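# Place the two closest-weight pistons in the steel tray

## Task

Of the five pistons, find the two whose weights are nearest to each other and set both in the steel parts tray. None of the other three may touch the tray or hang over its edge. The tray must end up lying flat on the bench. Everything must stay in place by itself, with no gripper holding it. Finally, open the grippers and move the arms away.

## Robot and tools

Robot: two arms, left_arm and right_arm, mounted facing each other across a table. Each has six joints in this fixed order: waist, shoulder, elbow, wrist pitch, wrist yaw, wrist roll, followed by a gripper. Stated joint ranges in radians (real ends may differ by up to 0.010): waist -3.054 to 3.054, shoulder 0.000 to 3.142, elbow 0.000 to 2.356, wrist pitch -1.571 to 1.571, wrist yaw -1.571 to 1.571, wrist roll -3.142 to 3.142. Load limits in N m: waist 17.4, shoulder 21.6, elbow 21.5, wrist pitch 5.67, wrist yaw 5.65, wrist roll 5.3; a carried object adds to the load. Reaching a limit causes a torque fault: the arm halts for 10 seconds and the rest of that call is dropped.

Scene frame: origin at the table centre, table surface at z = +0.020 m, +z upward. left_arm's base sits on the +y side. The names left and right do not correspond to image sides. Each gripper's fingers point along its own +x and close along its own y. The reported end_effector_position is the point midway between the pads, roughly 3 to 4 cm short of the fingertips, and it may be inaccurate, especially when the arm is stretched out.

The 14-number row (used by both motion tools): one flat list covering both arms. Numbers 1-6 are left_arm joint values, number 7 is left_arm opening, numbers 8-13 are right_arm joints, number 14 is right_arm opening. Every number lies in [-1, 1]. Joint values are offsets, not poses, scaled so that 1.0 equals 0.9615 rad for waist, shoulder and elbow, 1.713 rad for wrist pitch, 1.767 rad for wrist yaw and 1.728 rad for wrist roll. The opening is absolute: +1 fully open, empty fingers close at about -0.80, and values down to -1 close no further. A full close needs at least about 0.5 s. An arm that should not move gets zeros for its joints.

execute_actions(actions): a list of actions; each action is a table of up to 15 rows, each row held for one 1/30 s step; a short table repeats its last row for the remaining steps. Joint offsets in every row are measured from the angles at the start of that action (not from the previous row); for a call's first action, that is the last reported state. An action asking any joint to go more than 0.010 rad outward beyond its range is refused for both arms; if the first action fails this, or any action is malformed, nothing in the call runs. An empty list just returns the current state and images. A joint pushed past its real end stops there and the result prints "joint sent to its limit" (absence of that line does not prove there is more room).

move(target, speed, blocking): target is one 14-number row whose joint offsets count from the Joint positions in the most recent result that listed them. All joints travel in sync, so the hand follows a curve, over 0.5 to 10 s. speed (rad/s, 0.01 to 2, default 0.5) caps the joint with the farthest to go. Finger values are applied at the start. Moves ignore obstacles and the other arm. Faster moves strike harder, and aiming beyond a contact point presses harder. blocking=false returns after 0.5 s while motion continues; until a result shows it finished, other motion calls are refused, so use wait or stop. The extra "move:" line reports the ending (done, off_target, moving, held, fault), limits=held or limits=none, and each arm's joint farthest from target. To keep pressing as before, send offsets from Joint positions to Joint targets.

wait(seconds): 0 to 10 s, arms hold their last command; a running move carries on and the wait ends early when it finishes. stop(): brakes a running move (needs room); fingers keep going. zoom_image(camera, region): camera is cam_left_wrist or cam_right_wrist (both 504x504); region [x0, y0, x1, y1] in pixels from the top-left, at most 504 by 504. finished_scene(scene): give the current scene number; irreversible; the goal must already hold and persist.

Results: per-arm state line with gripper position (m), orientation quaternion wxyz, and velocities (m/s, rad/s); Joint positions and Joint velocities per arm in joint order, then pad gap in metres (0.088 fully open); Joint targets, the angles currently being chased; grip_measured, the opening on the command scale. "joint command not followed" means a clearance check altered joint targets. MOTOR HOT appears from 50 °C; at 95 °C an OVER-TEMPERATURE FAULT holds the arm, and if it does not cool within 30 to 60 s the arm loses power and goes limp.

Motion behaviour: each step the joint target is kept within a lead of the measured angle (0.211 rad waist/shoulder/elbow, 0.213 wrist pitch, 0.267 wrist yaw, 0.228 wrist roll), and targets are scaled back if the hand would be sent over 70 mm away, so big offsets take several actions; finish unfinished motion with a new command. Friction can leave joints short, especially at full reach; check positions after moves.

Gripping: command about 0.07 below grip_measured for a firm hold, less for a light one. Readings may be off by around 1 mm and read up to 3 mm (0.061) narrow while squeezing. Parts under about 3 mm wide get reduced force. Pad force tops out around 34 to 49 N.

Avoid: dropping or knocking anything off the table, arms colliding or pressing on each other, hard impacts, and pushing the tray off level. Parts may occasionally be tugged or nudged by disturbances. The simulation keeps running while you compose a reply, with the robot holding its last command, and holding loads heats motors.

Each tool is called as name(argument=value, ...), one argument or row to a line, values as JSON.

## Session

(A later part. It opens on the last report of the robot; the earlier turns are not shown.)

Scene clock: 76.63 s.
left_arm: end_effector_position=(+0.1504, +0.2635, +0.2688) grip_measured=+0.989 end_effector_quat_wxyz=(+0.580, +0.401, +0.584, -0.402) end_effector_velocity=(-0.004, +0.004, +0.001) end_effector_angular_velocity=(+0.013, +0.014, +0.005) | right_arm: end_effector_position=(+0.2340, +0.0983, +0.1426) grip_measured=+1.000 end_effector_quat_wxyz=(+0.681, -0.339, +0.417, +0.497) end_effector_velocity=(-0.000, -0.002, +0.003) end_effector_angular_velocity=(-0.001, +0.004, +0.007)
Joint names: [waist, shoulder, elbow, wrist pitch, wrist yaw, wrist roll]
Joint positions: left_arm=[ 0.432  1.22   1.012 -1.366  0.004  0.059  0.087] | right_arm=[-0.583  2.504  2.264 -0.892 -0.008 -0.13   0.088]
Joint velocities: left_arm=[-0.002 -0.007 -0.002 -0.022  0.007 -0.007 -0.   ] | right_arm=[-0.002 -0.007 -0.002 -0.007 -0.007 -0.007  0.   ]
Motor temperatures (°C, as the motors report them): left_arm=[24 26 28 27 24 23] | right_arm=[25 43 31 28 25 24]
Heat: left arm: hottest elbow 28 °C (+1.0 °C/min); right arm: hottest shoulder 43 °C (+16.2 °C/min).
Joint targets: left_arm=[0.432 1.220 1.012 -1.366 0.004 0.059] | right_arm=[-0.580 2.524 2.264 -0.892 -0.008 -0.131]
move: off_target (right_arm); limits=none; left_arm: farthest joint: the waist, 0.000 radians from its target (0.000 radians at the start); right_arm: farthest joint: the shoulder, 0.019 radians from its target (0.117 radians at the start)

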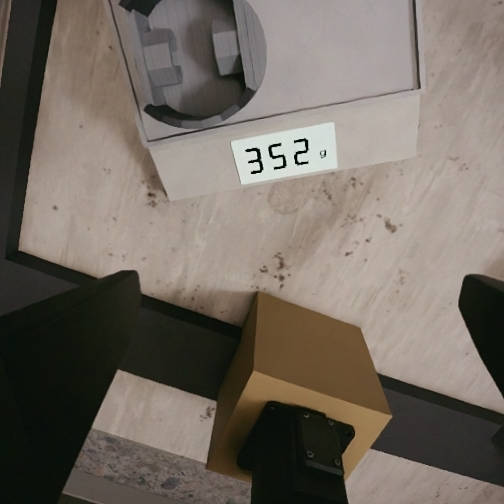

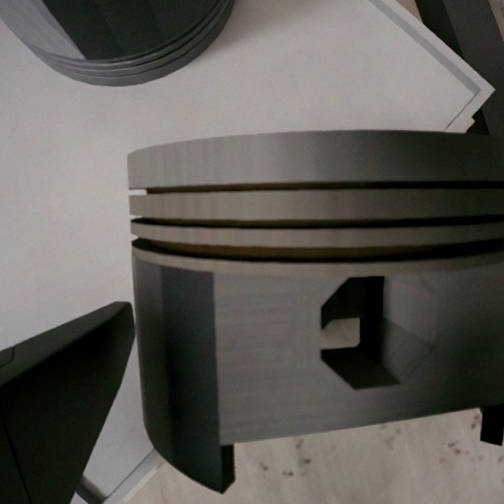

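move(
  target=[0,0,0,0,0,0,1, 0,0,0,0,0,0,0.5],
  speed=0.2,
)

Scene clock: 77.50 s.
left_arm: end_effector_position=(+0.1504, +0.2635, +0.2688) grip_measured=+0.989 end_effector_quat_wxyz=(+0.580, +0.401, +0.584, -0.402) end_effector_velocity=(+0.001, -0.001, -0.000) end_effector_angular_velocity=(-0.004, -0.010, -0.010) | right_arm: end_effector_position=(+0.2346, +0.0979, +0.1425) grip_measured=+0.607 end_effector_quat_wxyz=(+0.682, -0.340, +0.417, +0.496) end_effector_velocity=(-0.000, -0.002, -0.000) end_effector_angular_velocity=(-0.003, +0.012, -0.006)
Joint names: [waist, shoulder, elbow, wrist pitch, wrist yaw, wrist roll]
Joint positions: left_arm=[ 0.432  1.22   1.012 -1.366  0.004  0.059  0.087] | right_arm=[-0.584  2.504  2.264 -0.892 -0.007 -0.13   0.069]
Joint velocities: left_arm=[-0.002 -0.002 -0.002  0.007 -0.007  0.007  0.   ] | right_arm=[-0.002 -0.002 -0.002 -0.007 -0.007  0.007 -0.   ]
Motor temperatures (°C, as the motors report them): left_arm=[24 26 28 27 24 23] | right_arm=[25 43 31 28 25 24]
Heat: left arm: hottest elbow 28 °C (+1.0 °C/min); right arm: hottest shoulder 43 °C (+16.0 °C/min).
Joint targets: left_arm=[0.432 1.220 1.012 -1.366 0.004 0.059] | right_arm=[-0.583 2.504 2.264 -0.892 -0.008 -0.130]
move: done; limits=none; left_arm: farthest joint: the waist, 0.000 radians from its target (0.000 radians at the start); right_arm: farthest joint: the waist, 0.001 radians from its target (0.000 radians at the start)

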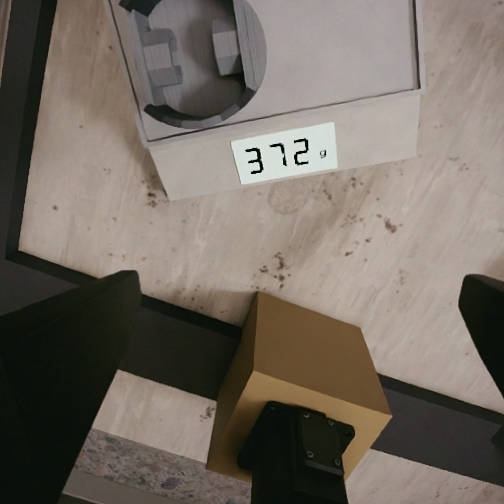

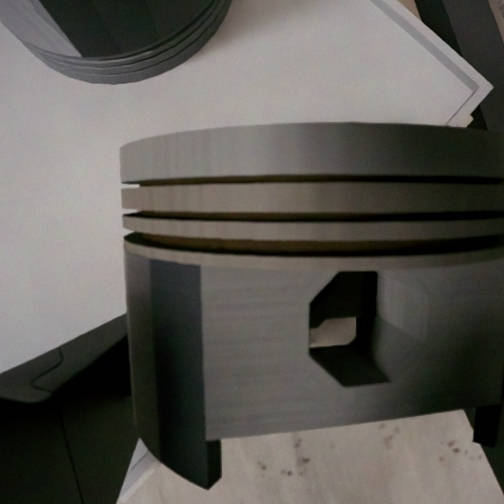

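move(
  target=[-0.988,0.545,0.30,0.145,0,0.14,1, 0,-0.77,-0.997,0.127,0,0,0.5],
  speed=0.6,
)

Scene clock: 81.23 s.
left_arm: end_effector_position=(-0.0791, +0.1599, +0.2212) grip_measured=+0.989 end_effector_quat_wxyz=(+0.258, +0.657, +0.259, -0.660) end_effector_velocity=(-0.006, -0.003, -0.000) end_effector_angular_velocity=(-0.015, +0.017, -0.000) | right_arm: end_effector_position=(+0.1687, -0.0553, +0.1836) grip_measured=+0.607 end_effector_quat_wxyz=(+0.677, -0.344, +0.424, +0.494) end_effector_velocity=(-0.001, -0.002, +0.001) end_effector_angular_velocity=(+0.004, +0.017, +0.008)
Joint names: [waist, shoulder, elbow, wrist pitch, wrist yaw, wrist roll]
Joint positions: left_arm=[-0.515  1.735  1.288 -1.121  0.004  0.298  0.087] | right_arm=[-0.582  1.785  1.312 -0.679 -0.007 -0.13   0.069]
Joint velocities: left_arm=[-0.007  0.002  0.002  0.022  0.007 -0.007  0.   ] | right_arm=[-0.007 -0.007 -0.002 -0.007 -0.022 -0.007  0.   ]
Motor temperatures (°C, as the motors report them): left_arm=[24 26 28 27 24 23] | right_arm=[25 44 31 28 25 24]
Heat: left arm: hottest elbow 28 °C (+1.0 °C/min); right arm: hottest shoulder 44 °C (+17.1 °C/min).
Joint targets: left_arm=[-0.518 1.744 1.301 -1.118 0.004 0.301] | right_arm=[-0.584 1.764 1.305 -0.675 -0.007 -0.130]
move: off_target (left_arm, right_arm); limits=none; left_arm: farthest joint: the elbow, 0.013 radians from its target (0.288 radians at the start); right_arm: farthest joint: the shoulder, 0.021 radians from its target (0.741 radians at the start)

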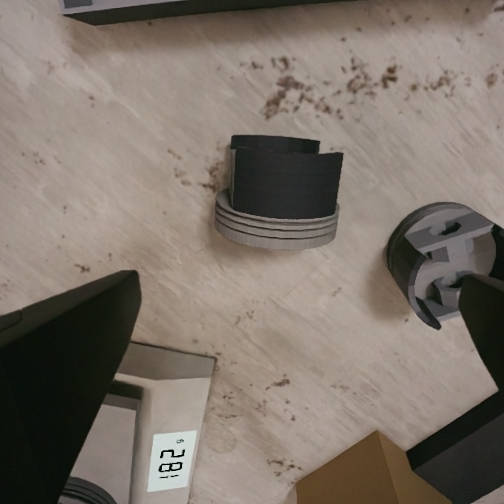

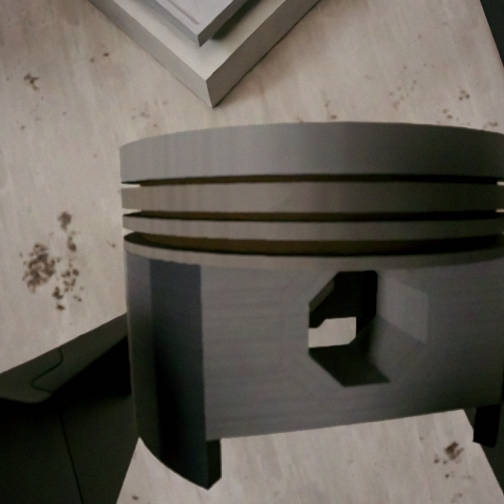

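move(
  target=[-0.0095,0.315,-0.27,0.316,0,0.045,1, 0,0.133,-0.311,0.25,0,0,0.5],
  speed=0.35,
)

Scene clock: 84.33 s.
left_arm: end_effector_position=(-0.0859, +0.1520, +0.0775) grip_measured=+0.989 end_effector_quat_wxyz=(+0.230, +0.668, +0.233, -0.668) end_effector_velocity=(+0.000, +0.000, +0.001) end_effector_angular_velocity=(-0.002, -0.008, +0.020) | right_arm: end_effector_position=(+0.1643, -0.0657, +0.0831) grip_measured=+0.607 end_effector_quat_wxyz=(+0.680, -0.341, +0.419, +0.496) end_effector_velocity=(+0.001, -0.003, -0.000) end_effector_angular_velocity=(-0.010, -0.006, +0.001)
Joint names: [waist, shoulder, elbow, wrist pitch, wrist yaw, wrist roll]
Joint positions: left_arm=[-0.521  2.029  1.039 -0.583  0.004  0.373  0.087] | right_arm=[-0.582  1.902  1.019 -0.256 -0.007 -0.13   0.069]
Joint velocities: left_arm=[-0.002 -0.002  0.002 -0.007 -0.007 -0.022 -0.   ] | right_arm=[-0.002 -0.002 -0.002 -0.007  0.007 -0.007 -0.   ]
Motor temperatures (°C, as the motors report them): left_arm=[24 26 28 27 24 23] | right_arm=[25 44 31 28 25 24]
Heat: left arm: hottest elbow 28 °C (+1.0 °C/min); right arm: hottest shoulder 44 °C (+17.0 °C/min).
Joint targets: left_arm=[-0.524 2.038 1.028 -0.579 0.004 0.376] | right_arm=[-0.582 1.913 1.013 -0.251 -0.007 -0.130]
move: off_target (right_arm); limits=none; left_arm: farthest joint: the elbow, 0.010 radians from its target (0.260 radians at the start); right_arm: farthest joint: the shoulder, 0.011 radians from its target (0.129 radians at the start)

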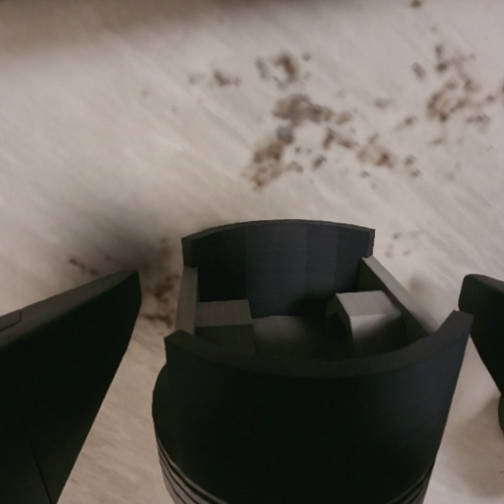

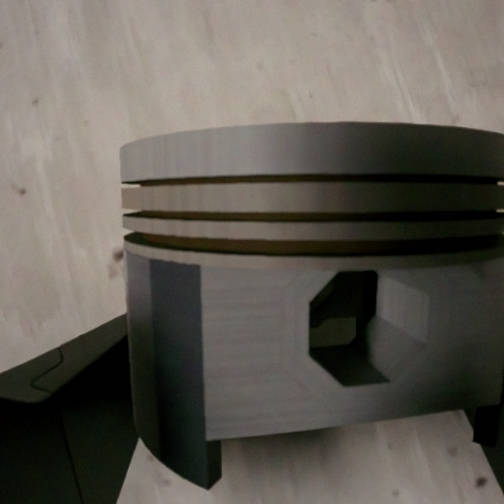

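move(
  target=[0,0,0,0,0,0,0.2, 0,0.03,0,0.008,0,0,0.5],
  speed=0.06,
)

Scene clock: 85.47 s.
left_arm: end_effector_position=(-0.0859, +0.1520, +0.0775) grip_measured=+0.300 end_effector_quat_wxyz=(+0.230, +0.668, +0.233, -0.668) end_effector_velocity=(+0.000, +0.003, +0.000) end_effector_angular_velocity=(+0.003, -0.010, -0.015) | right_arm: end_effector_position=(+0.1644, -0.0656, +0.0775) grip_measured=+0.607 end_effector_quat_wxyz=(+0.678, -0.343, +0.422, +0.495) end_effector_velocity=(-0.002, -0.004, -0.004) end_effector_angular_velocity=(-0.014, +0.010, +0.007)
Joint names: [waist, shoulder, elbow, wrist pitch, wrist yaw, wrist roll]
Joint positions: left_arm=[-0.521  2.029  1.039 -0.583  0.004  0.373  0.054] | right_arm=[-0.582  1.919  1.019 -0.247 -0.007 -0.13   0.069]
Joint velocities: left_arm=[-0.007 -0.002 -0.002 -0.007 -0.007  0.007 -0.   ] | right_arm=[-0.002  0.002 -0.007 -0.007 -0.007 -0.007 -0.   ]
Motor temperatures (°C, as the motors report them): left_arm=[24 27 28 27 24 23] | right_arm=[25 43 31 28 25 24]
Heat: left arm: hottest elbow 28 °C (+1.0 °C/min); right arm: hottest shoulder 43 °C (+16.0 °C/min).
Joint targets: left_arm=[-0.521 2.029 1.039 -0.583 0.004 0.373] | right_arm=[-0.582 1.931 1.019 -0.242 -0.007 -0.130]
move: off_target (right_arm); limits=none; left_arm: farthest joint: the waist, 0.000 radians from its target (0.000 radians at the start); right_arm: farthest joint: the shoulder, 0.011 radians from its target (0.029 radians at the start)

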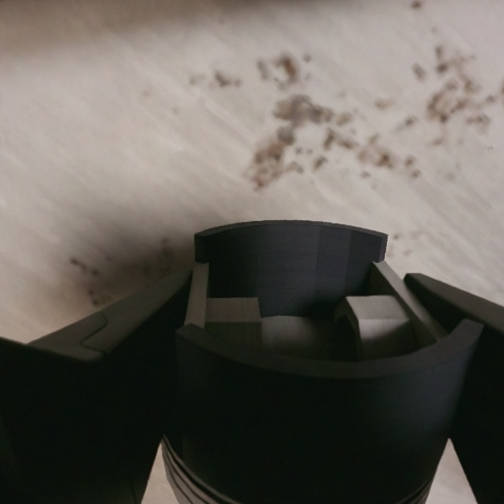

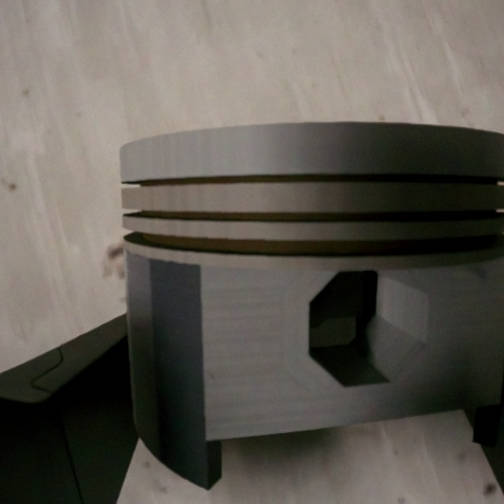

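move(
  target=[0.385,-0.21,0.185,-0.207,0,-0.16,0.2, 0,0.027,0,0.008,0,0,0.5],
  speed=0.4,
)

Scene clock: 88.20 s.
left_arm: end_effector_position=(+0.0239, +0.1107, +0.1689) grip_measured=+0.300 end_effector_quat_wxyz=(+0.428, +0.561, +0.432, -0.561) end_effector_velocity=(+0.002, +0.008, +0.002) end_effector_angular_velocity=(+0.030, -0.012, +0.005) | right_arm: end_effector_position=(+0.1645, -0.0654, +0.0728) grip_measured=+0.607 end_effector_quat_wxyz=(+0.676, -0.344, +0.424, +0.494) end_effector_velocity=(-0.001, -0.002, -0.000) end_effector_angular_velocity=(+0.002, +0.024, -0.005)
Joint names: [waist, shoulder, elbow, wrist pitch, wrist yaw, wrist roll]
Joint positions: left_arm=[-0.154  1.841  1.201 -0.934  0.004  0.099  0.054] | right_arm=[-0.582  1.934  1.019 -0.238 -0.007 -0.13   0.069]
Joint velocities: left_arm=[-0.002 -0.007 -0.002 -0.037 -0.007 -0.007 -0.   ] | right_arm=[-0.007 -0.002 -0.002 -0.007 -0.022  0.007 -0.   ]
Motor temperatures (°C, as the motors report them): left_arm=[24 27 28 27 24 23] | right_arm=[25 43 31 29 25 24]
Heat: left arm: hottest elbow 28 °C (+1.0 °C/min); right arm: hottest shoulder 43 °C (+16.1 °C/min).
Joint targets: left_arm=[-0.151 1.827 1.217 -0.937 0.004 0.096] | right_arm=[-0.582 1.945 1.019 -0.233 -0.007 -0.130]
move: off_target (left_arm, right_arm); limits=none; left_arm: farthest joint: the elbow, 0.016 radians from its target (0.178 radians at the start); right_arm: farthest joint: the shoulder, 0.011 radians from its target (0.025 radians at the start)

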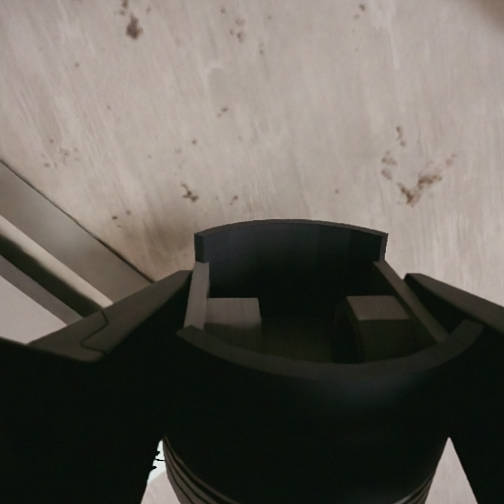

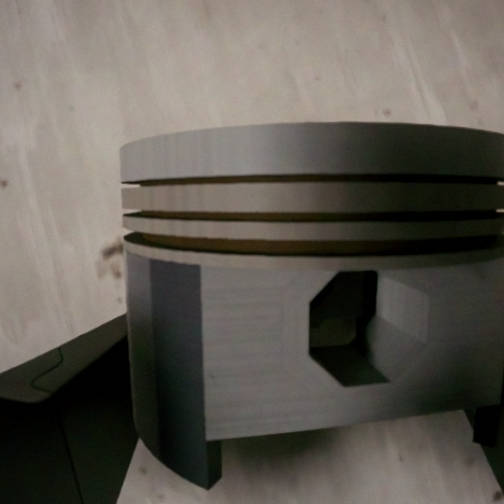

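move(
  target=[0.5325,0.038,-0.047,0.046,0,-0.169,0.2, 0,0.027,0,0.008,0,0,0.5],
  speed=0.5,
)

Scene clock: 90.67 s.
left_arm: end_effector_position=(+0.1862, +0.1230, +0.1507) grip_measured=+0.300 end_effector_quat_wxyz=(+0.615, +0.348, +0.614, -0.352) end_effector_velocity=(+0.001, +0.003, +0.000) end_effector_angular_velocity=(+0.009, -0.004, +0.010) | right_arm: end_effector_position=(+0.1650, -0.0642, +0.0712) grip_measured=+0.607 end_effector_quat_wxyz=(+0.677, -0.344, +0.423, +0.494) end_effector_velocity=(+0.002, +0.000, +0.001) end_effector_angular_velocity=(+0.010, +0.006, -0.011)
Joint names: [waist, shoulder, elbow, wrist pitch, wrist yaw, wrist roll]
Joint positions: left_arm=[ 0.355  1.873  1.164 -0.857  0.004 -0.189  0.054] | right_arm=[-0.582  1.94   1.019 -0.227 -0.007 -0.13   0.069]
Joint velocities: left_arm=[ 0.002 -0.002 -0.002 -0.007 -0.007 -0.007  0.   ] | right_arm=[-0.007 -0.002 -0.002  0.007 -0.007  0.007  0.   ]
Motor temperatures (°C, as the motors report them): left_arm=[24 28 28 27 24 23] | right_arm=[25 42 31 29 25 24]
Heat: left arm: hottest shoulder 28 °C (+1.0 °C/min); right arm: hottest shoulder 42 °C (+14.2 °C/min).
Joint targets: left_arm=[0.358 1.877 1.156 -0.855 0.004 -0.193] | right_arm=[-0.582 1.960 1.019 -0.224 -0.007 -0.130]
move: off_target (right_arm); limits=none; left_arm: farthest joint: the elbow, 0.008 radians from its target (0.045 radians at the start); right_arm: farthest joint: the shoulder, 0.020 radians from its target (0.026 radians at the start)

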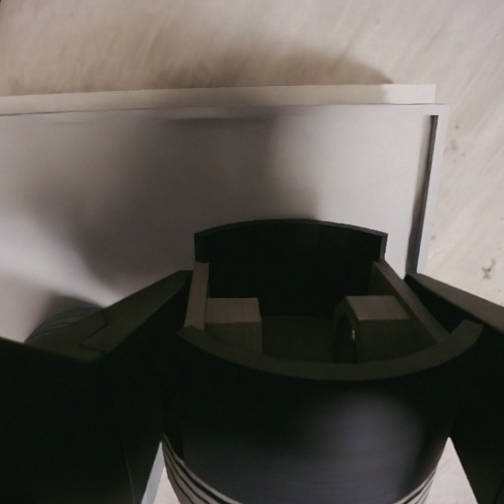

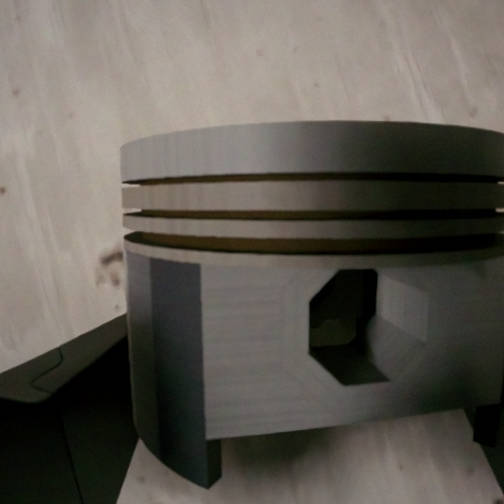

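move(
  target=[0,0.029,-0.0365,0.03,0,0,0.2, 0,0,0,0,0,0,1],
  speed=0.08,
)

Scene clock: 92.03 s.
left_arm: end_effector_position=(+0.1864, +0.1228, +0.1395) grip_measured=+0.300 end_effector_quat_wxyz=(+0.615, +0.347, +0.614, -0.353) end_effector_velocity=(-0.001, +0.004, -0.001) end_effector_angular_velocity=(+0.014, -0.003, -0.010) | right_arm: end_effector_position=(+0.1650, -0.0641, +0.0712) grip_measured=+1.000 end_effector_quat_wxyz=(+0.677, -0.343, +0.423, +0.494) end_effector_velocity=(-0.006, -0.002, +0.000) end_effector_angular_velocity=(-0.009, +0.022, +0.018)
Joint names: [waist, shoulder, elbow, wrist pitch, wrist yaw, wrist roll]
Joint positions: left_arm=[ 0.356  1.893  1.14  -0.812  0.004 -0.189  0.054] | right_arm=[-0.582  1.941  1.019 -0.227 -0.007 -0.13   0.088]
Joint velocities: left_arm=[-0.002 -0.002 -0.007 -0.007 -0.007  0.007 -0.   ] | right_arm=[ 0.002 -0.007 -0.002 -0.022 -0.022 -0.007  0.   ]
Motor temperatures (°C, as the motors report them): left_arm=[24 28 28 27 24 23] | right_arm=[25 42 31 29 25 24]
Heat: left arm: hottest shoulder 28 °C (+1.0 °C/min); right arm: hottest shoulder 42 °C (+14.1 °C/min).
Joint targets: left_arm=[0.355 1.901 1.129 -0.806 0.004 -0.189] | right_arm=[-0.582 1.941 1.019 -0.227 -0.007 -0.130]
move: off_target (left_arm); limits=none; left_arm: farthest joint: the elbow, 0.011 radians from its target (0.035 radians at the start); right_arm: farthest joint: the shoulder, 0.001 radians from its target (0.001 radians at the start)

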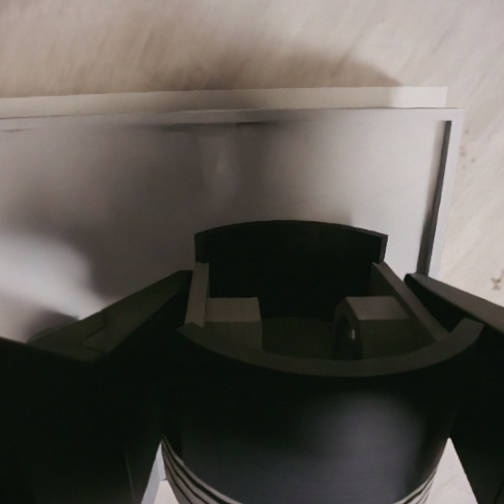

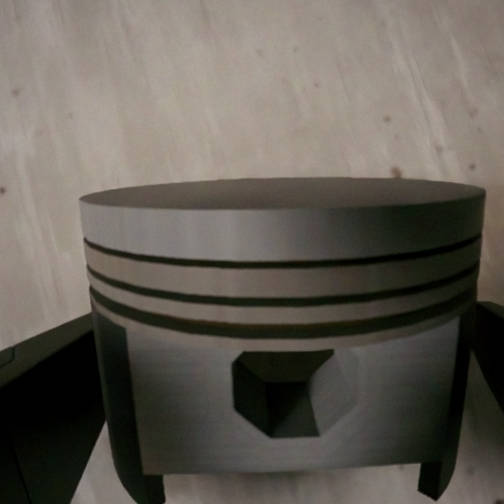

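move(
  target=[0,0.008,-0.011,0.003,0,0,0.2, 0,-0.3,0.2,-0.18,0,0,1],
  speed=0.5,
)

move(
  target=[0,0,0,0,0,0,0.9, 0.75,-0.37,0.3,-0.24,0.25,0.075,1],
  speed=0.8,
)

Scene clock: 94.23 s.
left_arm: end_effector_position=(+0.1865, +0.1227, +0.1395) grip_measured=+0.300 end_effector_quat_wxyz=(+0.615, +0.347, +0.614, -0.353) end_effector_velocity=(-0.002, +0.005, +0.000) end_effector_angular_velocity=(+0.023, +0.001, +0.005) | right_arm: end_effector_position=(+0.1687, -0.0554, +0.2099) grip_measured=+1.000 end_effector_quat_wxyz=(+0.714, -0.308, +0.364, +0.513) end_effector_velocity=(-0.005, -0.006, -0.004) end_effector_angular_velocity=(-0.030, +0.024, +0.000)
Joint names: [waist, shoulder, elbow, wrist pitch, wrist yaw, wrist roll]
Joint positions: left_arm=[ 0.356  1.893  1.14  -0.811  0.004 -0.189  0.054] | right_arm=[-0.582  1.66   1.205 -0.533 -0.007 -0.13   0.088]
Joint velocities: left_arm=[-0.002 -0.002 -0.002 -0.022 -0.007 -0.007 -0.   ] | right_arm=[ 0.002 -0.002 -0.002 -0.037 -0.007  0.007  0.   ]
Motor temperatures (°C, as the motors report them): left_arm=[24 28 28 27 24 23] | right_arm=[25 42 31 29 25 24]
Heat: left arm: hottest shoulder 28 °C (+1.0 °C/min); right arm: hottest shoulder 42 °C (+14.1 °C/min).
Joint targets: left_arm=[0.356 1.900 1.130 -0.807 0.004 -0.189] | right_arm=[-0.582 1.652 1.211 -0.535 -0.007 -0.130]
move: off_target (left_arm); limits=none; left_arm: farthest joint: the elbow, 0.011 radians from its target (0.011 radians at the start); right_arm: farthest joint: the shoulder, 0.008 radians from its target (0.288 radians at the start)

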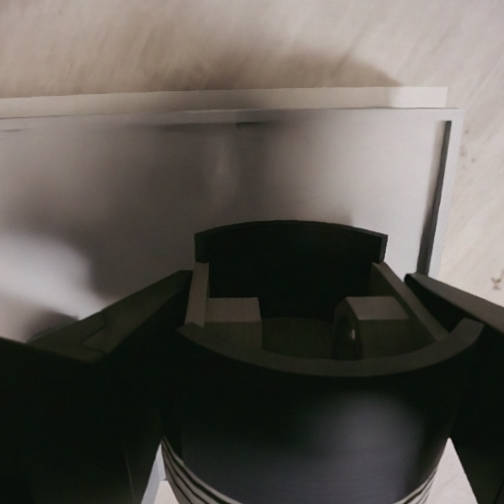

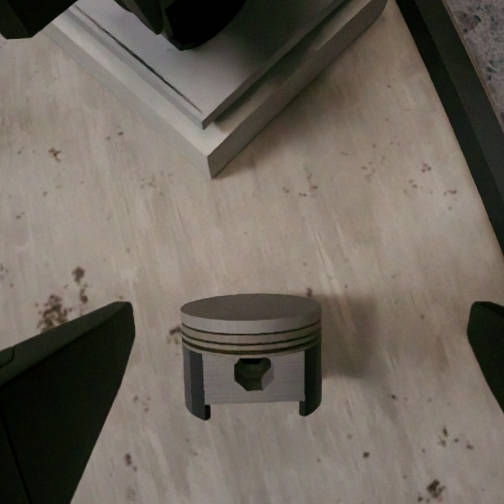

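Scene clock: 95.80 s.
left_arm: end_effector_position=(+0.1865, +0.1227, +0.1395) grip_measured=+0.897 end_effector_quat_wxyz=(+0.615, +0.347, +0.614, -0.353) end_effector_velocity=(+0.004, +0.004, +0.000) end_effector_angular_velocity=(+0.019, -0.032, +0.020) | right_arm: end_effector_position=(-0.0334, -0.1004, +0.3993) grip_measured=+1.000 end_effector_quat_wxyz=(+0.692, -0.342, +0.148, +0.618) end_effector_velocity=(+0.001, -0.002, -0.001) end_effector_angular_velocity=(-0.010, -0.024, +0.011)
Joint names: [waist, shoulder, elbow, wrist pitch, wrist yaw, wrist roll]
Joint positions: left_arm=[ 0.356  1.893  1.14  -0.811  0.004 -0.189  0.083] | right_arm=[ 0.135  1.309  1.487 -0.941  0.431 -0.004  0.088]
Joint velocities: left_arm=[-0.002 -0.002 -0.002 -0.007 -0.037 -0.022 -0.   ] | right_arm=[ 0.002 -0.002 -0.002 -0.007  0.007 -0.022  0.   ]
Motor temperatures (°C, as the motors report them): left_arm=[24 28 28 27 24 23] | right_arm=[25 41 31 29 25 24]
Heat: left arm: hottest shoulder 28 °C (+1.0 °C/min); right arm: hottest shoulder 41 °C (+12.1 °C/min).
Joint targets: left_arm=[0.356 1.893 1.140 -0.812 0.004 -0.189] | right_arm=[0.139 1.305 1.494 -0.944 0.435 -0.001]
move: done; limits=none; left_arm: farthest joint: the waist, 0.000 radians from its target (0.000 radians at the start); right_arm: farthest joint: the elbow, 0.006 radians from its target (0.289 radians at the start)

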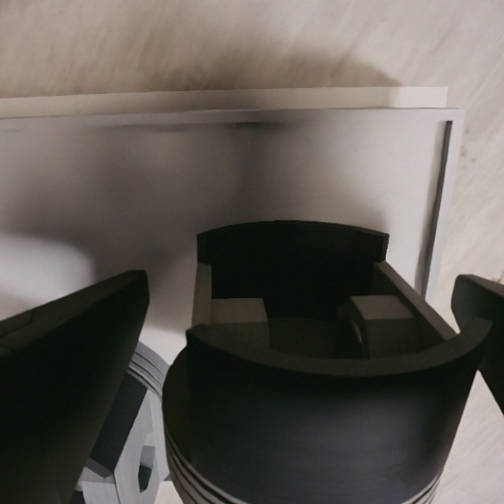

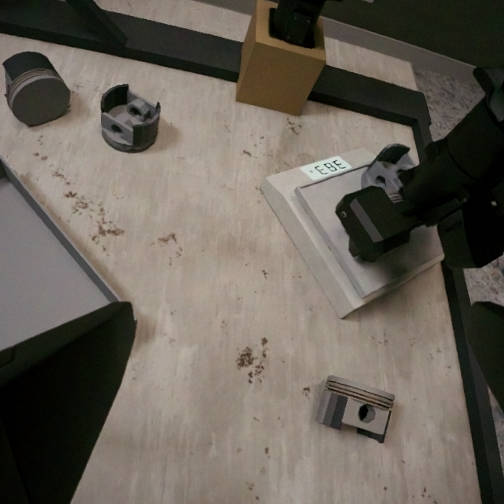

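zoom_image(
  camera="cam_right_wrist",
  region=[280, 135, 380, 200],
)

wait(
  seconds=0.5,
)

zoom_image(
  camera="cam_right_wrist",
  region=[280, 135, 380, 200],
)

Region (280, 135, 380, 200) of cam_right_wrist's 504x504 image, scaled by 5.040, with more detail than that image has; it fills the top 328 rows of this view, and the rest is white.

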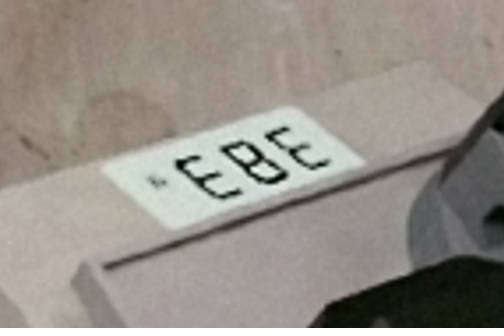

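Scene clock: 96.57 s.
left_arm: end_effector_position=(+0.1865, +0.1227, +0.1395) grip_measured=+0.897 end_effector_quat_wxyz=(+0.615, +0.347, +0.614, -0.353) end_effector_velocity=(+0.002, +0.003, +0.000) end_effector_angular_velocity=(+0.014, -0.018, +0.005) | right_arm: end_effector_position=(-0.0334, -0.1004, +0.3994) grip_measured=+1.000 end_effector_quat_wxyz=(+0.692, -0.342, +0.148, +0.618) end_effector_velocity=(+0.004, -0.001, +0.001) end_effector_angular_velocity=(+0.001, -0.000, -0.017)
Joint names: [waist, shoulder, elbow, wrist pitch, wrist yaw, wrist roll]
Joint positions: left_arm=[ 0.356  1.893  1.14  -0.811  0.004 -0.189  0.083] | right_arm=[ 0.135  1.309  1.487 -0.941  0.431 -0.004  0.088]
Joint velocities: left_arm=[-0.002 -0.002 -0.002 -0.007 -0.022 -0.007  0.   ] | right_arm=[-0.007 -0.002  0.002 -0.007  0.007  0.007  0.   ]
Motor temperatures (°C, as the motors report them): left_arm=[24 28 28 27 24 23] | right_arm=[25 41 31 29 25 24]
Heat: left arm: hottest shoulder 28 °C (+1.0 °C/min); right arm: hottest shoulder 41 °C (+12.2 °C/min).
Joint targets: left_arm=[0.356 1.893 1.140 -0.812 0.004 -0.189] | right_arm=[0.139 1.305 1.494 -0.944 0.435 -0.001]
wait: 0.50 s; at rest from the start

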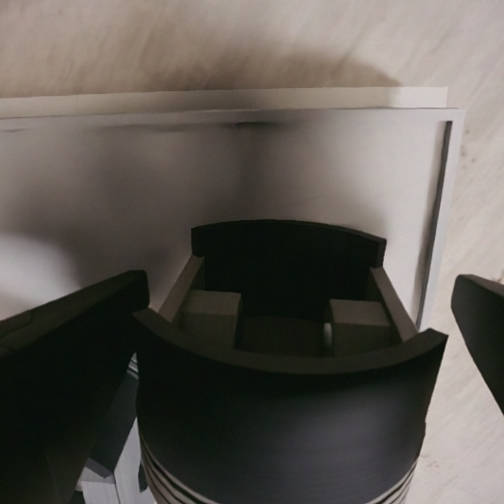

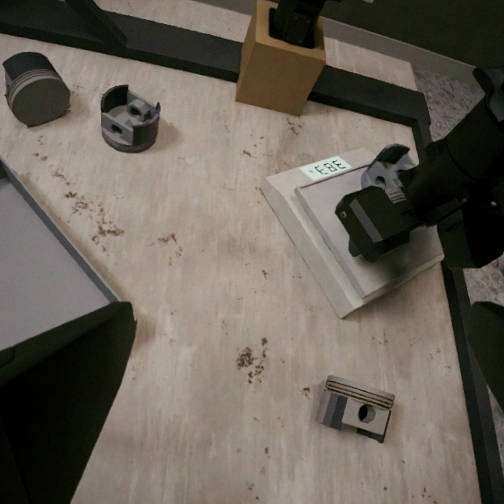

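Region (280, 135, 380, 200) of cam_right_wrist's 504x504 image, scaled by 5.040, with more detail than that image has; it fills the top 328 rows of this view, and the rest is white.

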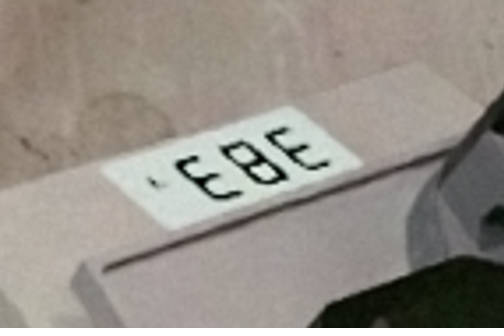

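move(
  target=[0,0,0,0,0,0,0.65, 0,0,0,0,0,0,1],
)

zoom_image(
  camera="cam_right_wrist",
  region=[260, 120, 460, 300],
)

Scene clock: 97.67 s.
left_arm: end_effector_position=(+0.1865, +0.1227, +0.1395) grip_measured=+0.654 end_effector_quat_wxyz=(+0.615, +0.347, +0.613, -0.353) end_effector_velocity=(+0.001, -0.001, +0.000) end_effector_angular_velocity=(+0.001, -0.023, +0.015) | right_arm: end_effector_position=(-0.0334, -0.1004, +0.3994) grip_measured=+1.000 end_effector_quat_wxyz=(+0.692, -0.342, +0.148, +0.618) end_effector_velocity=(-0.001, -0.001, +0.000) end_effector_angular_velocity=(-0.005, -0.001, +0.012)
Joint names: [waist, shoulder, elbow, wrist pitch, wrist yaw, wrist roll]
Joint positions: left_arm=[ 0.356  1.893  1.14  -0.811  0.004 -0.189  0.071] | right_arm=[ 0.135  1.309  1.487 -0.941  0.431 -0.004  0.088]
Joint velocities: left_arm=[-0.007 -0.002 -0.002  0.007 -0.022 -0.022 -0.   ] | right_arm=[ 0.002 -0.002  0.002 -0.007 -0.007 -0.007  0.   ]
Motor temperatures (°C, as the motors report them): left_arm=[24 28 28 27 24 23] | right_arm=[25 41 31 29 25 24]
Heat: left arm: hottest shoulder 28 °C (+1.0 °C/min); right arm: hottest shoulder 41 °C (+12.2 °C/min).
Joint targets: left_arm=[0.356 1.893 1.140 -0.811 0.004 -0.189] | right_arm=[0.135 1.309 1.487 -0.941 0.431 -0.004]
move: done; limits=none; left_arm: farthest joint: the waist, 0.000 radians from its target (0.000 radians at the start); right_arm: farthest joint: the waist, 0.000 radians from its target (0.000 radians at the start)

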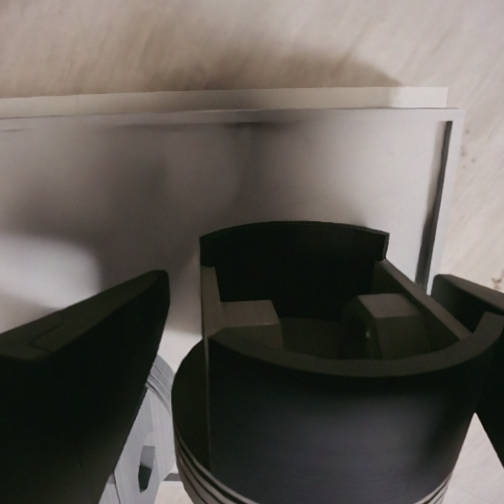

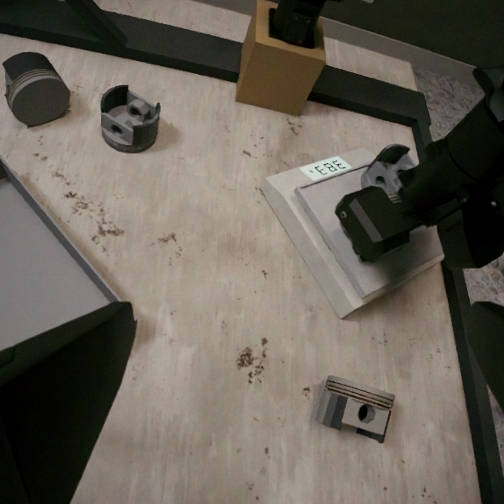

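Region (260, 120, 460, 300) of cam_right_wrist's 504x504 image, scaled by 2.520, with more detail than that image has; it fills the top 454 rows of this view, and the rest is white.

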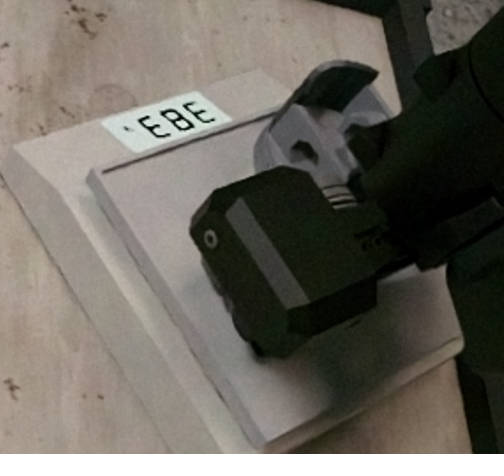

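execute_actions(
  actions=[
    [[0,0,0,0,0,0,0.2,0,0,0,0,0,0,1]],
    [[0,-0.007,0.008,-0.007,0,0,0.2,0,0,0,0,0,0,1],[0,-0.014,0.016,-0.014,0,0,0.2,0,0,0,0,0,0,1],[0,-0.021,0.024,-0.021,0,0,0.2,0,0,0,0,0,0,1],[0,-0.028,0.032,-0.029,0,0,0.2,0,0,0,0,0,0,1],[0,-0.035,0.04,-0.036,0,0,0.2,0,0,0,0,0,0,1],[0,-0.042,0.049,-0.043,0,0,0.2,0,0,0,0,0,0,1],[0,-0.049,0.057,-0.05,0,0,0.2,0,0,0,0,0,0,1],[0,-0.056,0.065,-0.058,0,0,0.2,0,0,0,0,0,0,1],[0,-0.063,0.073,-0.065,0,0,0.2,0,0,0,0,0,0,1],[0,-0.07,0.081,-0.072,0,0,0.2,0,0,0,0,0,0,1]],
  ],
)

move(
  target=[-0.6,-0.012,0.016,0,0,0.1,0.2, 0,0,0,0,0,0,1],
  speed=0.6,
)

Scene clock: 99.83 s.
left_arm: end_effector_position=(+0.1871, +0.1226, +0.1703) grip_measured=+0.286 end_effector_quat_wxyz=(+0.618, +0.346, +0.611, -0.353) end_effector_velocity=(+0.001, -0.001, +0.028) end_effector_angular_velocity=(-0.018, -0.014, +0.020) | right_arm: end_effector_position=(-0.0334, -0.1004, +0.3994) grip_measured=+1.000 end_effector_quat_wxyz=(+0.692, -0.342, +0.148, +0.618) end_effector_velocity=(-0.000, -0.000, -0.001) end_effector_angular_velocity=(-0.010, -0.003, +0.007)
Joint names: [waist, shoulder, elbow, wrist pitch, wrist yaw, wrist roll]
Joint positions: left_arm=[ 0.356  1.838  1.202 -0.923  0.002 -0.189  0.053] | right_arm=[ 0.135  1.309  1.487 -0.941  0.431 -0.004  0.088]
Joint velocities: left_arm=[-0.002 -0.051  0.051 -0.081 -0.007 -0.022 -0.   ] | right_arm=[-0.002  0.002  0.002 -0.007 -0.007 -0.007  0.   ]
Motor temperatures (°C, as the motors report them): left_arm=[24 29 28 27 24 23] | right_arm=[25 40 32 29 25 24]
Heat: left arm: hottest shoulder 29 °C (+2.0 °C/min); right arm: hottest shoulder 40 °C (+10.1 °C/min).
Joint targets: left_arm=[0.356 1.825 1.218 -0.935 0.002 -0.189] | right_arm=[0.135 1.309 1.487 -0.941 0.431 -0.004]

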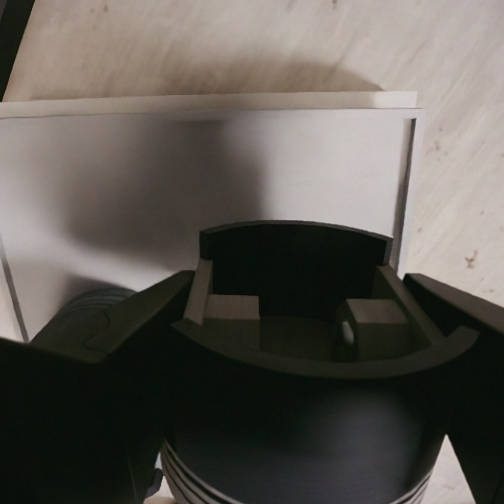

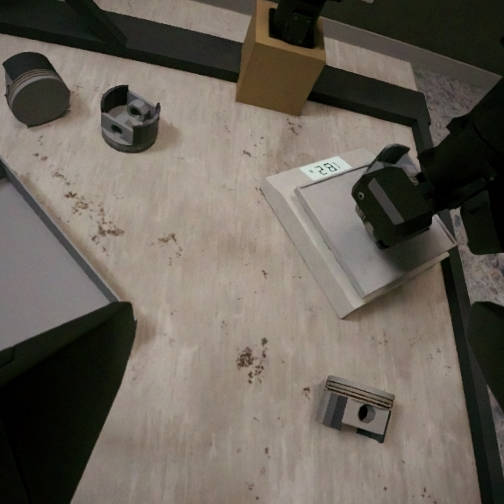

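Scene clock: 101.33 s.
left_arm: end_effector_position=(+0.0034, +0.1118, +0.1703) grip_measured=+0.286 end_effector_quat_wxyz=(+0.448, +0.545, +0.444, -0.553) end_effector_velocity=(-0.000, +0.006, +0.000) end_effector_angular_velocity=(+0.020, -0.012, +0.015) | right_arm: end_effector_position=(-0.0334, -0.1004, +0.3994) grip_measured=+1.000 end_effector_quat_wxyz=(+0.692, -0.342, +0.148, +0.618) end_effector_velocity=(+0.001, -0.003, -0.002) end_effector_angular_velocity=(-0.019, -0.006, +0.007)
Joint names: [waist, shoulder, elbow, wrist pitch, wrist yaw, wrist roll]
Joint positions: left_arm=[-0.217  1.838  1.202 -0.923  0.002 -0.02   0.053] | right_arm=[ 0.135  1.309  1.487 -0.941  0.431 -0.004  0.088]
Joint velocities: left_arm=[-0.007 -0.002 -0.002 -0.022 -0.007 -0.022 -0.   ] | right_arm=[-0.002 -0.002  0.002 -0.022 -0.007 -0.007  0.   ]
Motor temperatures (°C, as the motors report them): left_arm=[24 29 28 27 24 23] | right_arm=[25 40 32 29 25 24]
Heat: left arm: hottest shoulder 29 °C (+2.0 °C/min); right arm: hottest shoulder 40 °C (+10.0 °C/min).
Joint targets: left_arm=[-0.221 1.826 1.218 -0.923 0.001 -0.017] | right_arm=[0.135 1.309 1.487 -0.941 0.431 -0.004]
move: off_target (left_arm); limits=none; left_arm: farthest joint: the elbow, 0.015 radians from its target (0.015 radians at the start); right_arm: farthest joint: the waist, 0.000 radians from its target (0.000 radians at the start)

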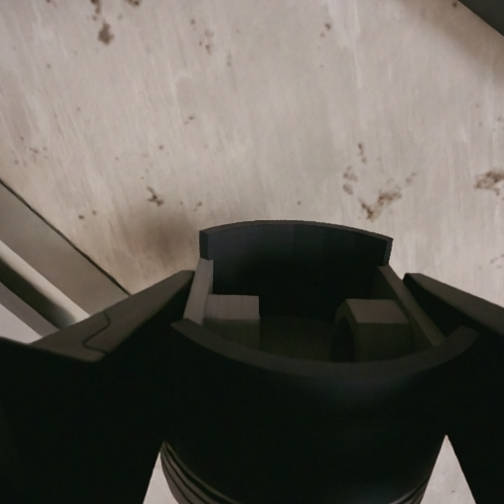

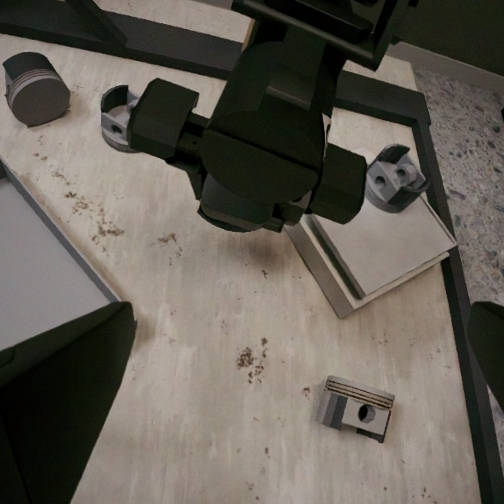

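move(
  target=[0,0.202,-0.175,0.198,0,0,0.2, 0,0,0,0,0,0,1],
  speed=0.3,
)

Scene clock: 103.30 s.
left_arm: end_effector_position=(+0.0041, +0.1154, +0.0786) grip_measured=+0.286 end_effector_quat_wxyz=(+0.445, +0.549, +0.446, -0.549) end_effector_velocity=(+0.000, -0.001, +0.000) end_effector_angular_velocity=(-0.009, -0.006, +0.020) | right_arm: end_effector_position=(-0.0334, -0.1004, +0.3994) grip_measured=+1.000 end_effector_quat_wxyz=(+0.692, -0.342, +0.148, +0.618) end_effector_velocity=(+0.001, -0.003, -0.004) end_effector_angular_velocity=(-0.024, -0.008, +0.007)
Joint names: [waist, shoulder, elbow, wrist pitch, wrist yaw, wrist roll]
Joint positions: left_arm=[-0.218  2.027  1.042 -0.587  0.002 -0.02   0.053] | right_arm=[ 0.135  1.309  1.487 -0.941  0.431 -0.004  0.088]
Joint velocities: left_arm=[-0.002 -0.002 -0.002  0.007 -0.007 -0.022 -0.   ] | right_arm=[-0.002 -0.002 -0.002 -0.022 -0.007 -0.007  0.   ]
Motor temperatures (°C, as the motors report them): left_arm=[24 29 28 27 24 23] | right_arm=[25 39 32 29 25 24]
Heat: left arm: hottest shoulder 29 °C (+2.0 °C/min); right arm: hottest shoulder 39 °C (+8.0 °C/min).
Joint targets: left_arm=[-0.217 2.032 1.034 -0.584 0.002 -0.020] | right_arm=[0.135 1.309 1.487 -0.941 0.431 -0.004]
move: done; limits=none; left_arm: farthest joint: the elbow, 0.008 radians from its target (0.169 radians at the start); right_arm: farthest joint: the waist, 0.000 radians from its target (0.000 radians at the start)

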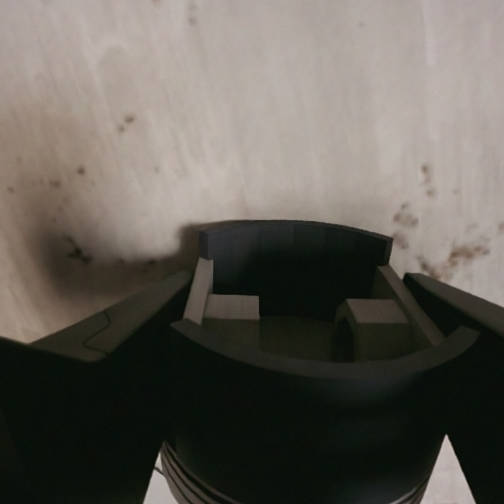

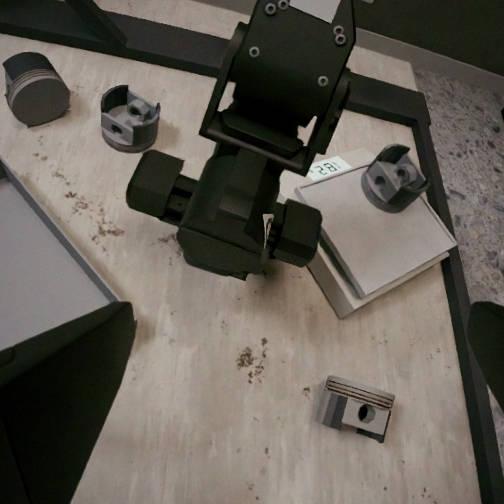

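execute_actions(
  actions=[
    [[0,0,0,0,0,0,0.9,0,0,0,0,0,0,1]],
  ],
)

move(
  target=[0,-0.17,0.136,-0.158,0,0,1, 0,0,0,0,0,0,1],
  speed=0.5,
)

Scene clock: 104.83 s.
left_arm: end_effector_position=(+0.0041, +0.1154, +0.0786) grip_measured=+0.890 end_effector_quat_wxyz=(+0.445, +0.549, +0.446, -0.549) end_effector_velocity=(-0.001, +0.002, +0.000) end_effector_angular_velocity=(+0.005, -0.009, -0.000) | right_arm: end_effector_position=(-0.0334, -0.1004, +0.3994) grip_measured=+1.000 end_effector_quat_wxyz=(+0.692, -0.342, +0.148, +0.618) end_effector_velocity=(+0.002, -0.000, -0.002) end_effector_angular_velocity=(-0.011, -0.014, -0.003)
Joint names: [waist, shoulder, elbow, wrist pitch, wrist yaw, wrist roll]
Joint positions: left_arm=[-0.218  2.027  1.042 -0.586  0.002 -0.02   0.083] | right_arm=[ 0.135  1.309  1.487 -0.941  0.431 -0.004  0.088]
Joint velocities: left_arm=[-0.007 -0.002 -0.002 -0.007 -0.007 -0.007  0.003] | right_arm=[-0.002  0.002 -0.002 -0.007  0.007 -0.007  0.   ]
Motor temperatures (°C, as the motors report them): left_arm=[24 29 28 27 24 23] | right_arm=[25 39 32 29 25 24]
Heat: left arm: hottest shoulder 29 °C (+2.0 °C/min); right arm: hottest shoulder 39 °C (+8.1 °C/min).
Joint targets: left_arm=[-0.218 2.027 1.042 -0.587 0.002 -0.020] | right_arm=[0.135 1.309 1.487 -0.941 0.431 -0.004]

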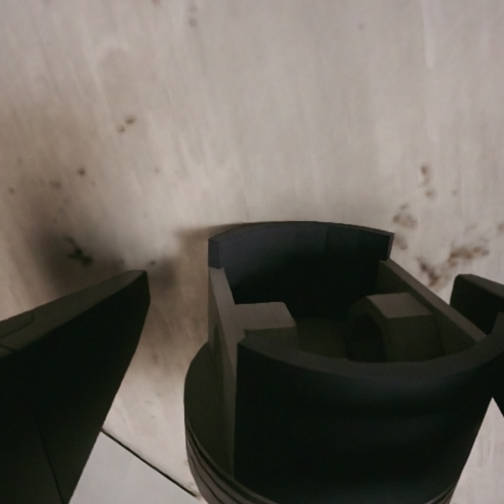

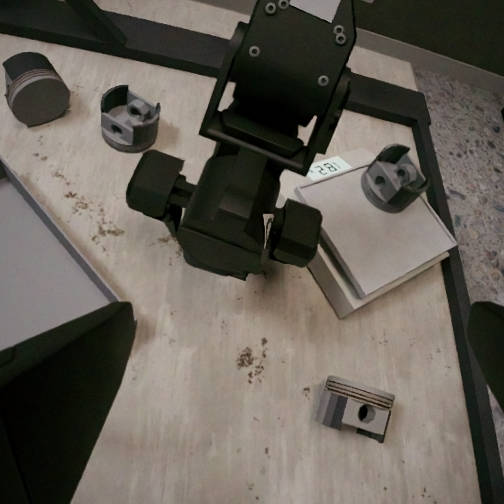

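Scene clock: 106.00 s.
left_arm: end_effector_position=(+0.0035, +0.1126, +0.1502) grip_measured=+0.989 end_effector_quat_wxyz=(+0.446, +0.547, +0.445, -0.551) end_effector_velocity=(+0.002, +0.005, +0.000) end_effector_angular_velocity=(+0.020, -0.012, +0.020) | right_arm: end_effector_position=(-0.0334, -0.1004, +0.3994) grip_measured=+1.000 end_effector_quat_wxyz=(+0.692, -0.342, +0.148, +0.618) end_effector_velocity=(-0.002, -0.001, -0.000) end_effector_angular_velocity=(-0.002, +0.000, +0.027)
Joint names: [waist, shoulder, elbow, wrist pitch, wrist yaw, wrist roll]
Joint positions: left_arm=[-0.218  1.873  1.161 -0.854  0.002 -0.02   0.087] | right_arm=[ 0.135  1.309  1.487 -0.941  0.431 -0.004  0.088]
Joint velocities: left_arm=[-0.002 -0.002 -0.002 -0.022 -0.007 -0.022 -0.   ] | right_arm=[-0.002 -0.007 -0.007  0.007 -0.022 -0.022  0.   ]
Motor temperatures (°C, as the motors report them): left_arm=[24 30 28 27 24 23] | right_arm=[25 38 32 29 25 24]
Heat: left arm: hottest shoulder 30 °C (+3.0 °C/min); right arm: hottest shoulder 38 °C (+6.1 °C/min).
Joint targets: left_arm=[-0.218 1.864 1.173 -0.857 0.002 -0.020] | right_arm=[0.135 1.309 1.487 -0.941 0.431 -0.004]
move: off_target (left_arm); limits=none; left_arm: farthest joint: the elbow, 0.012 radians from its target (0.131 radians at the start); right_arm: farthest joint: the waist, 0.000 radians from its target (0.000 radians at the start)

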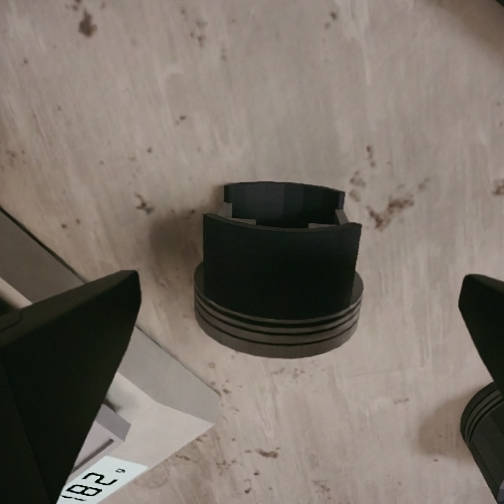

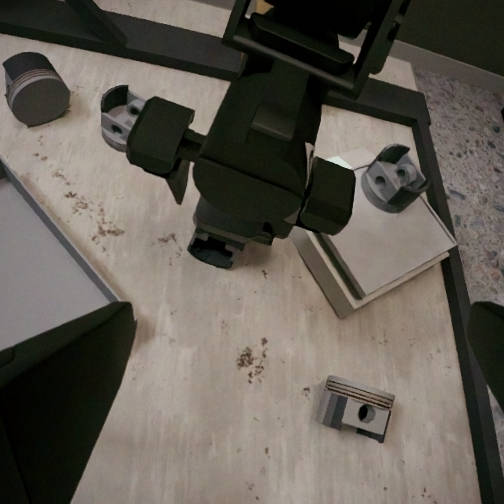

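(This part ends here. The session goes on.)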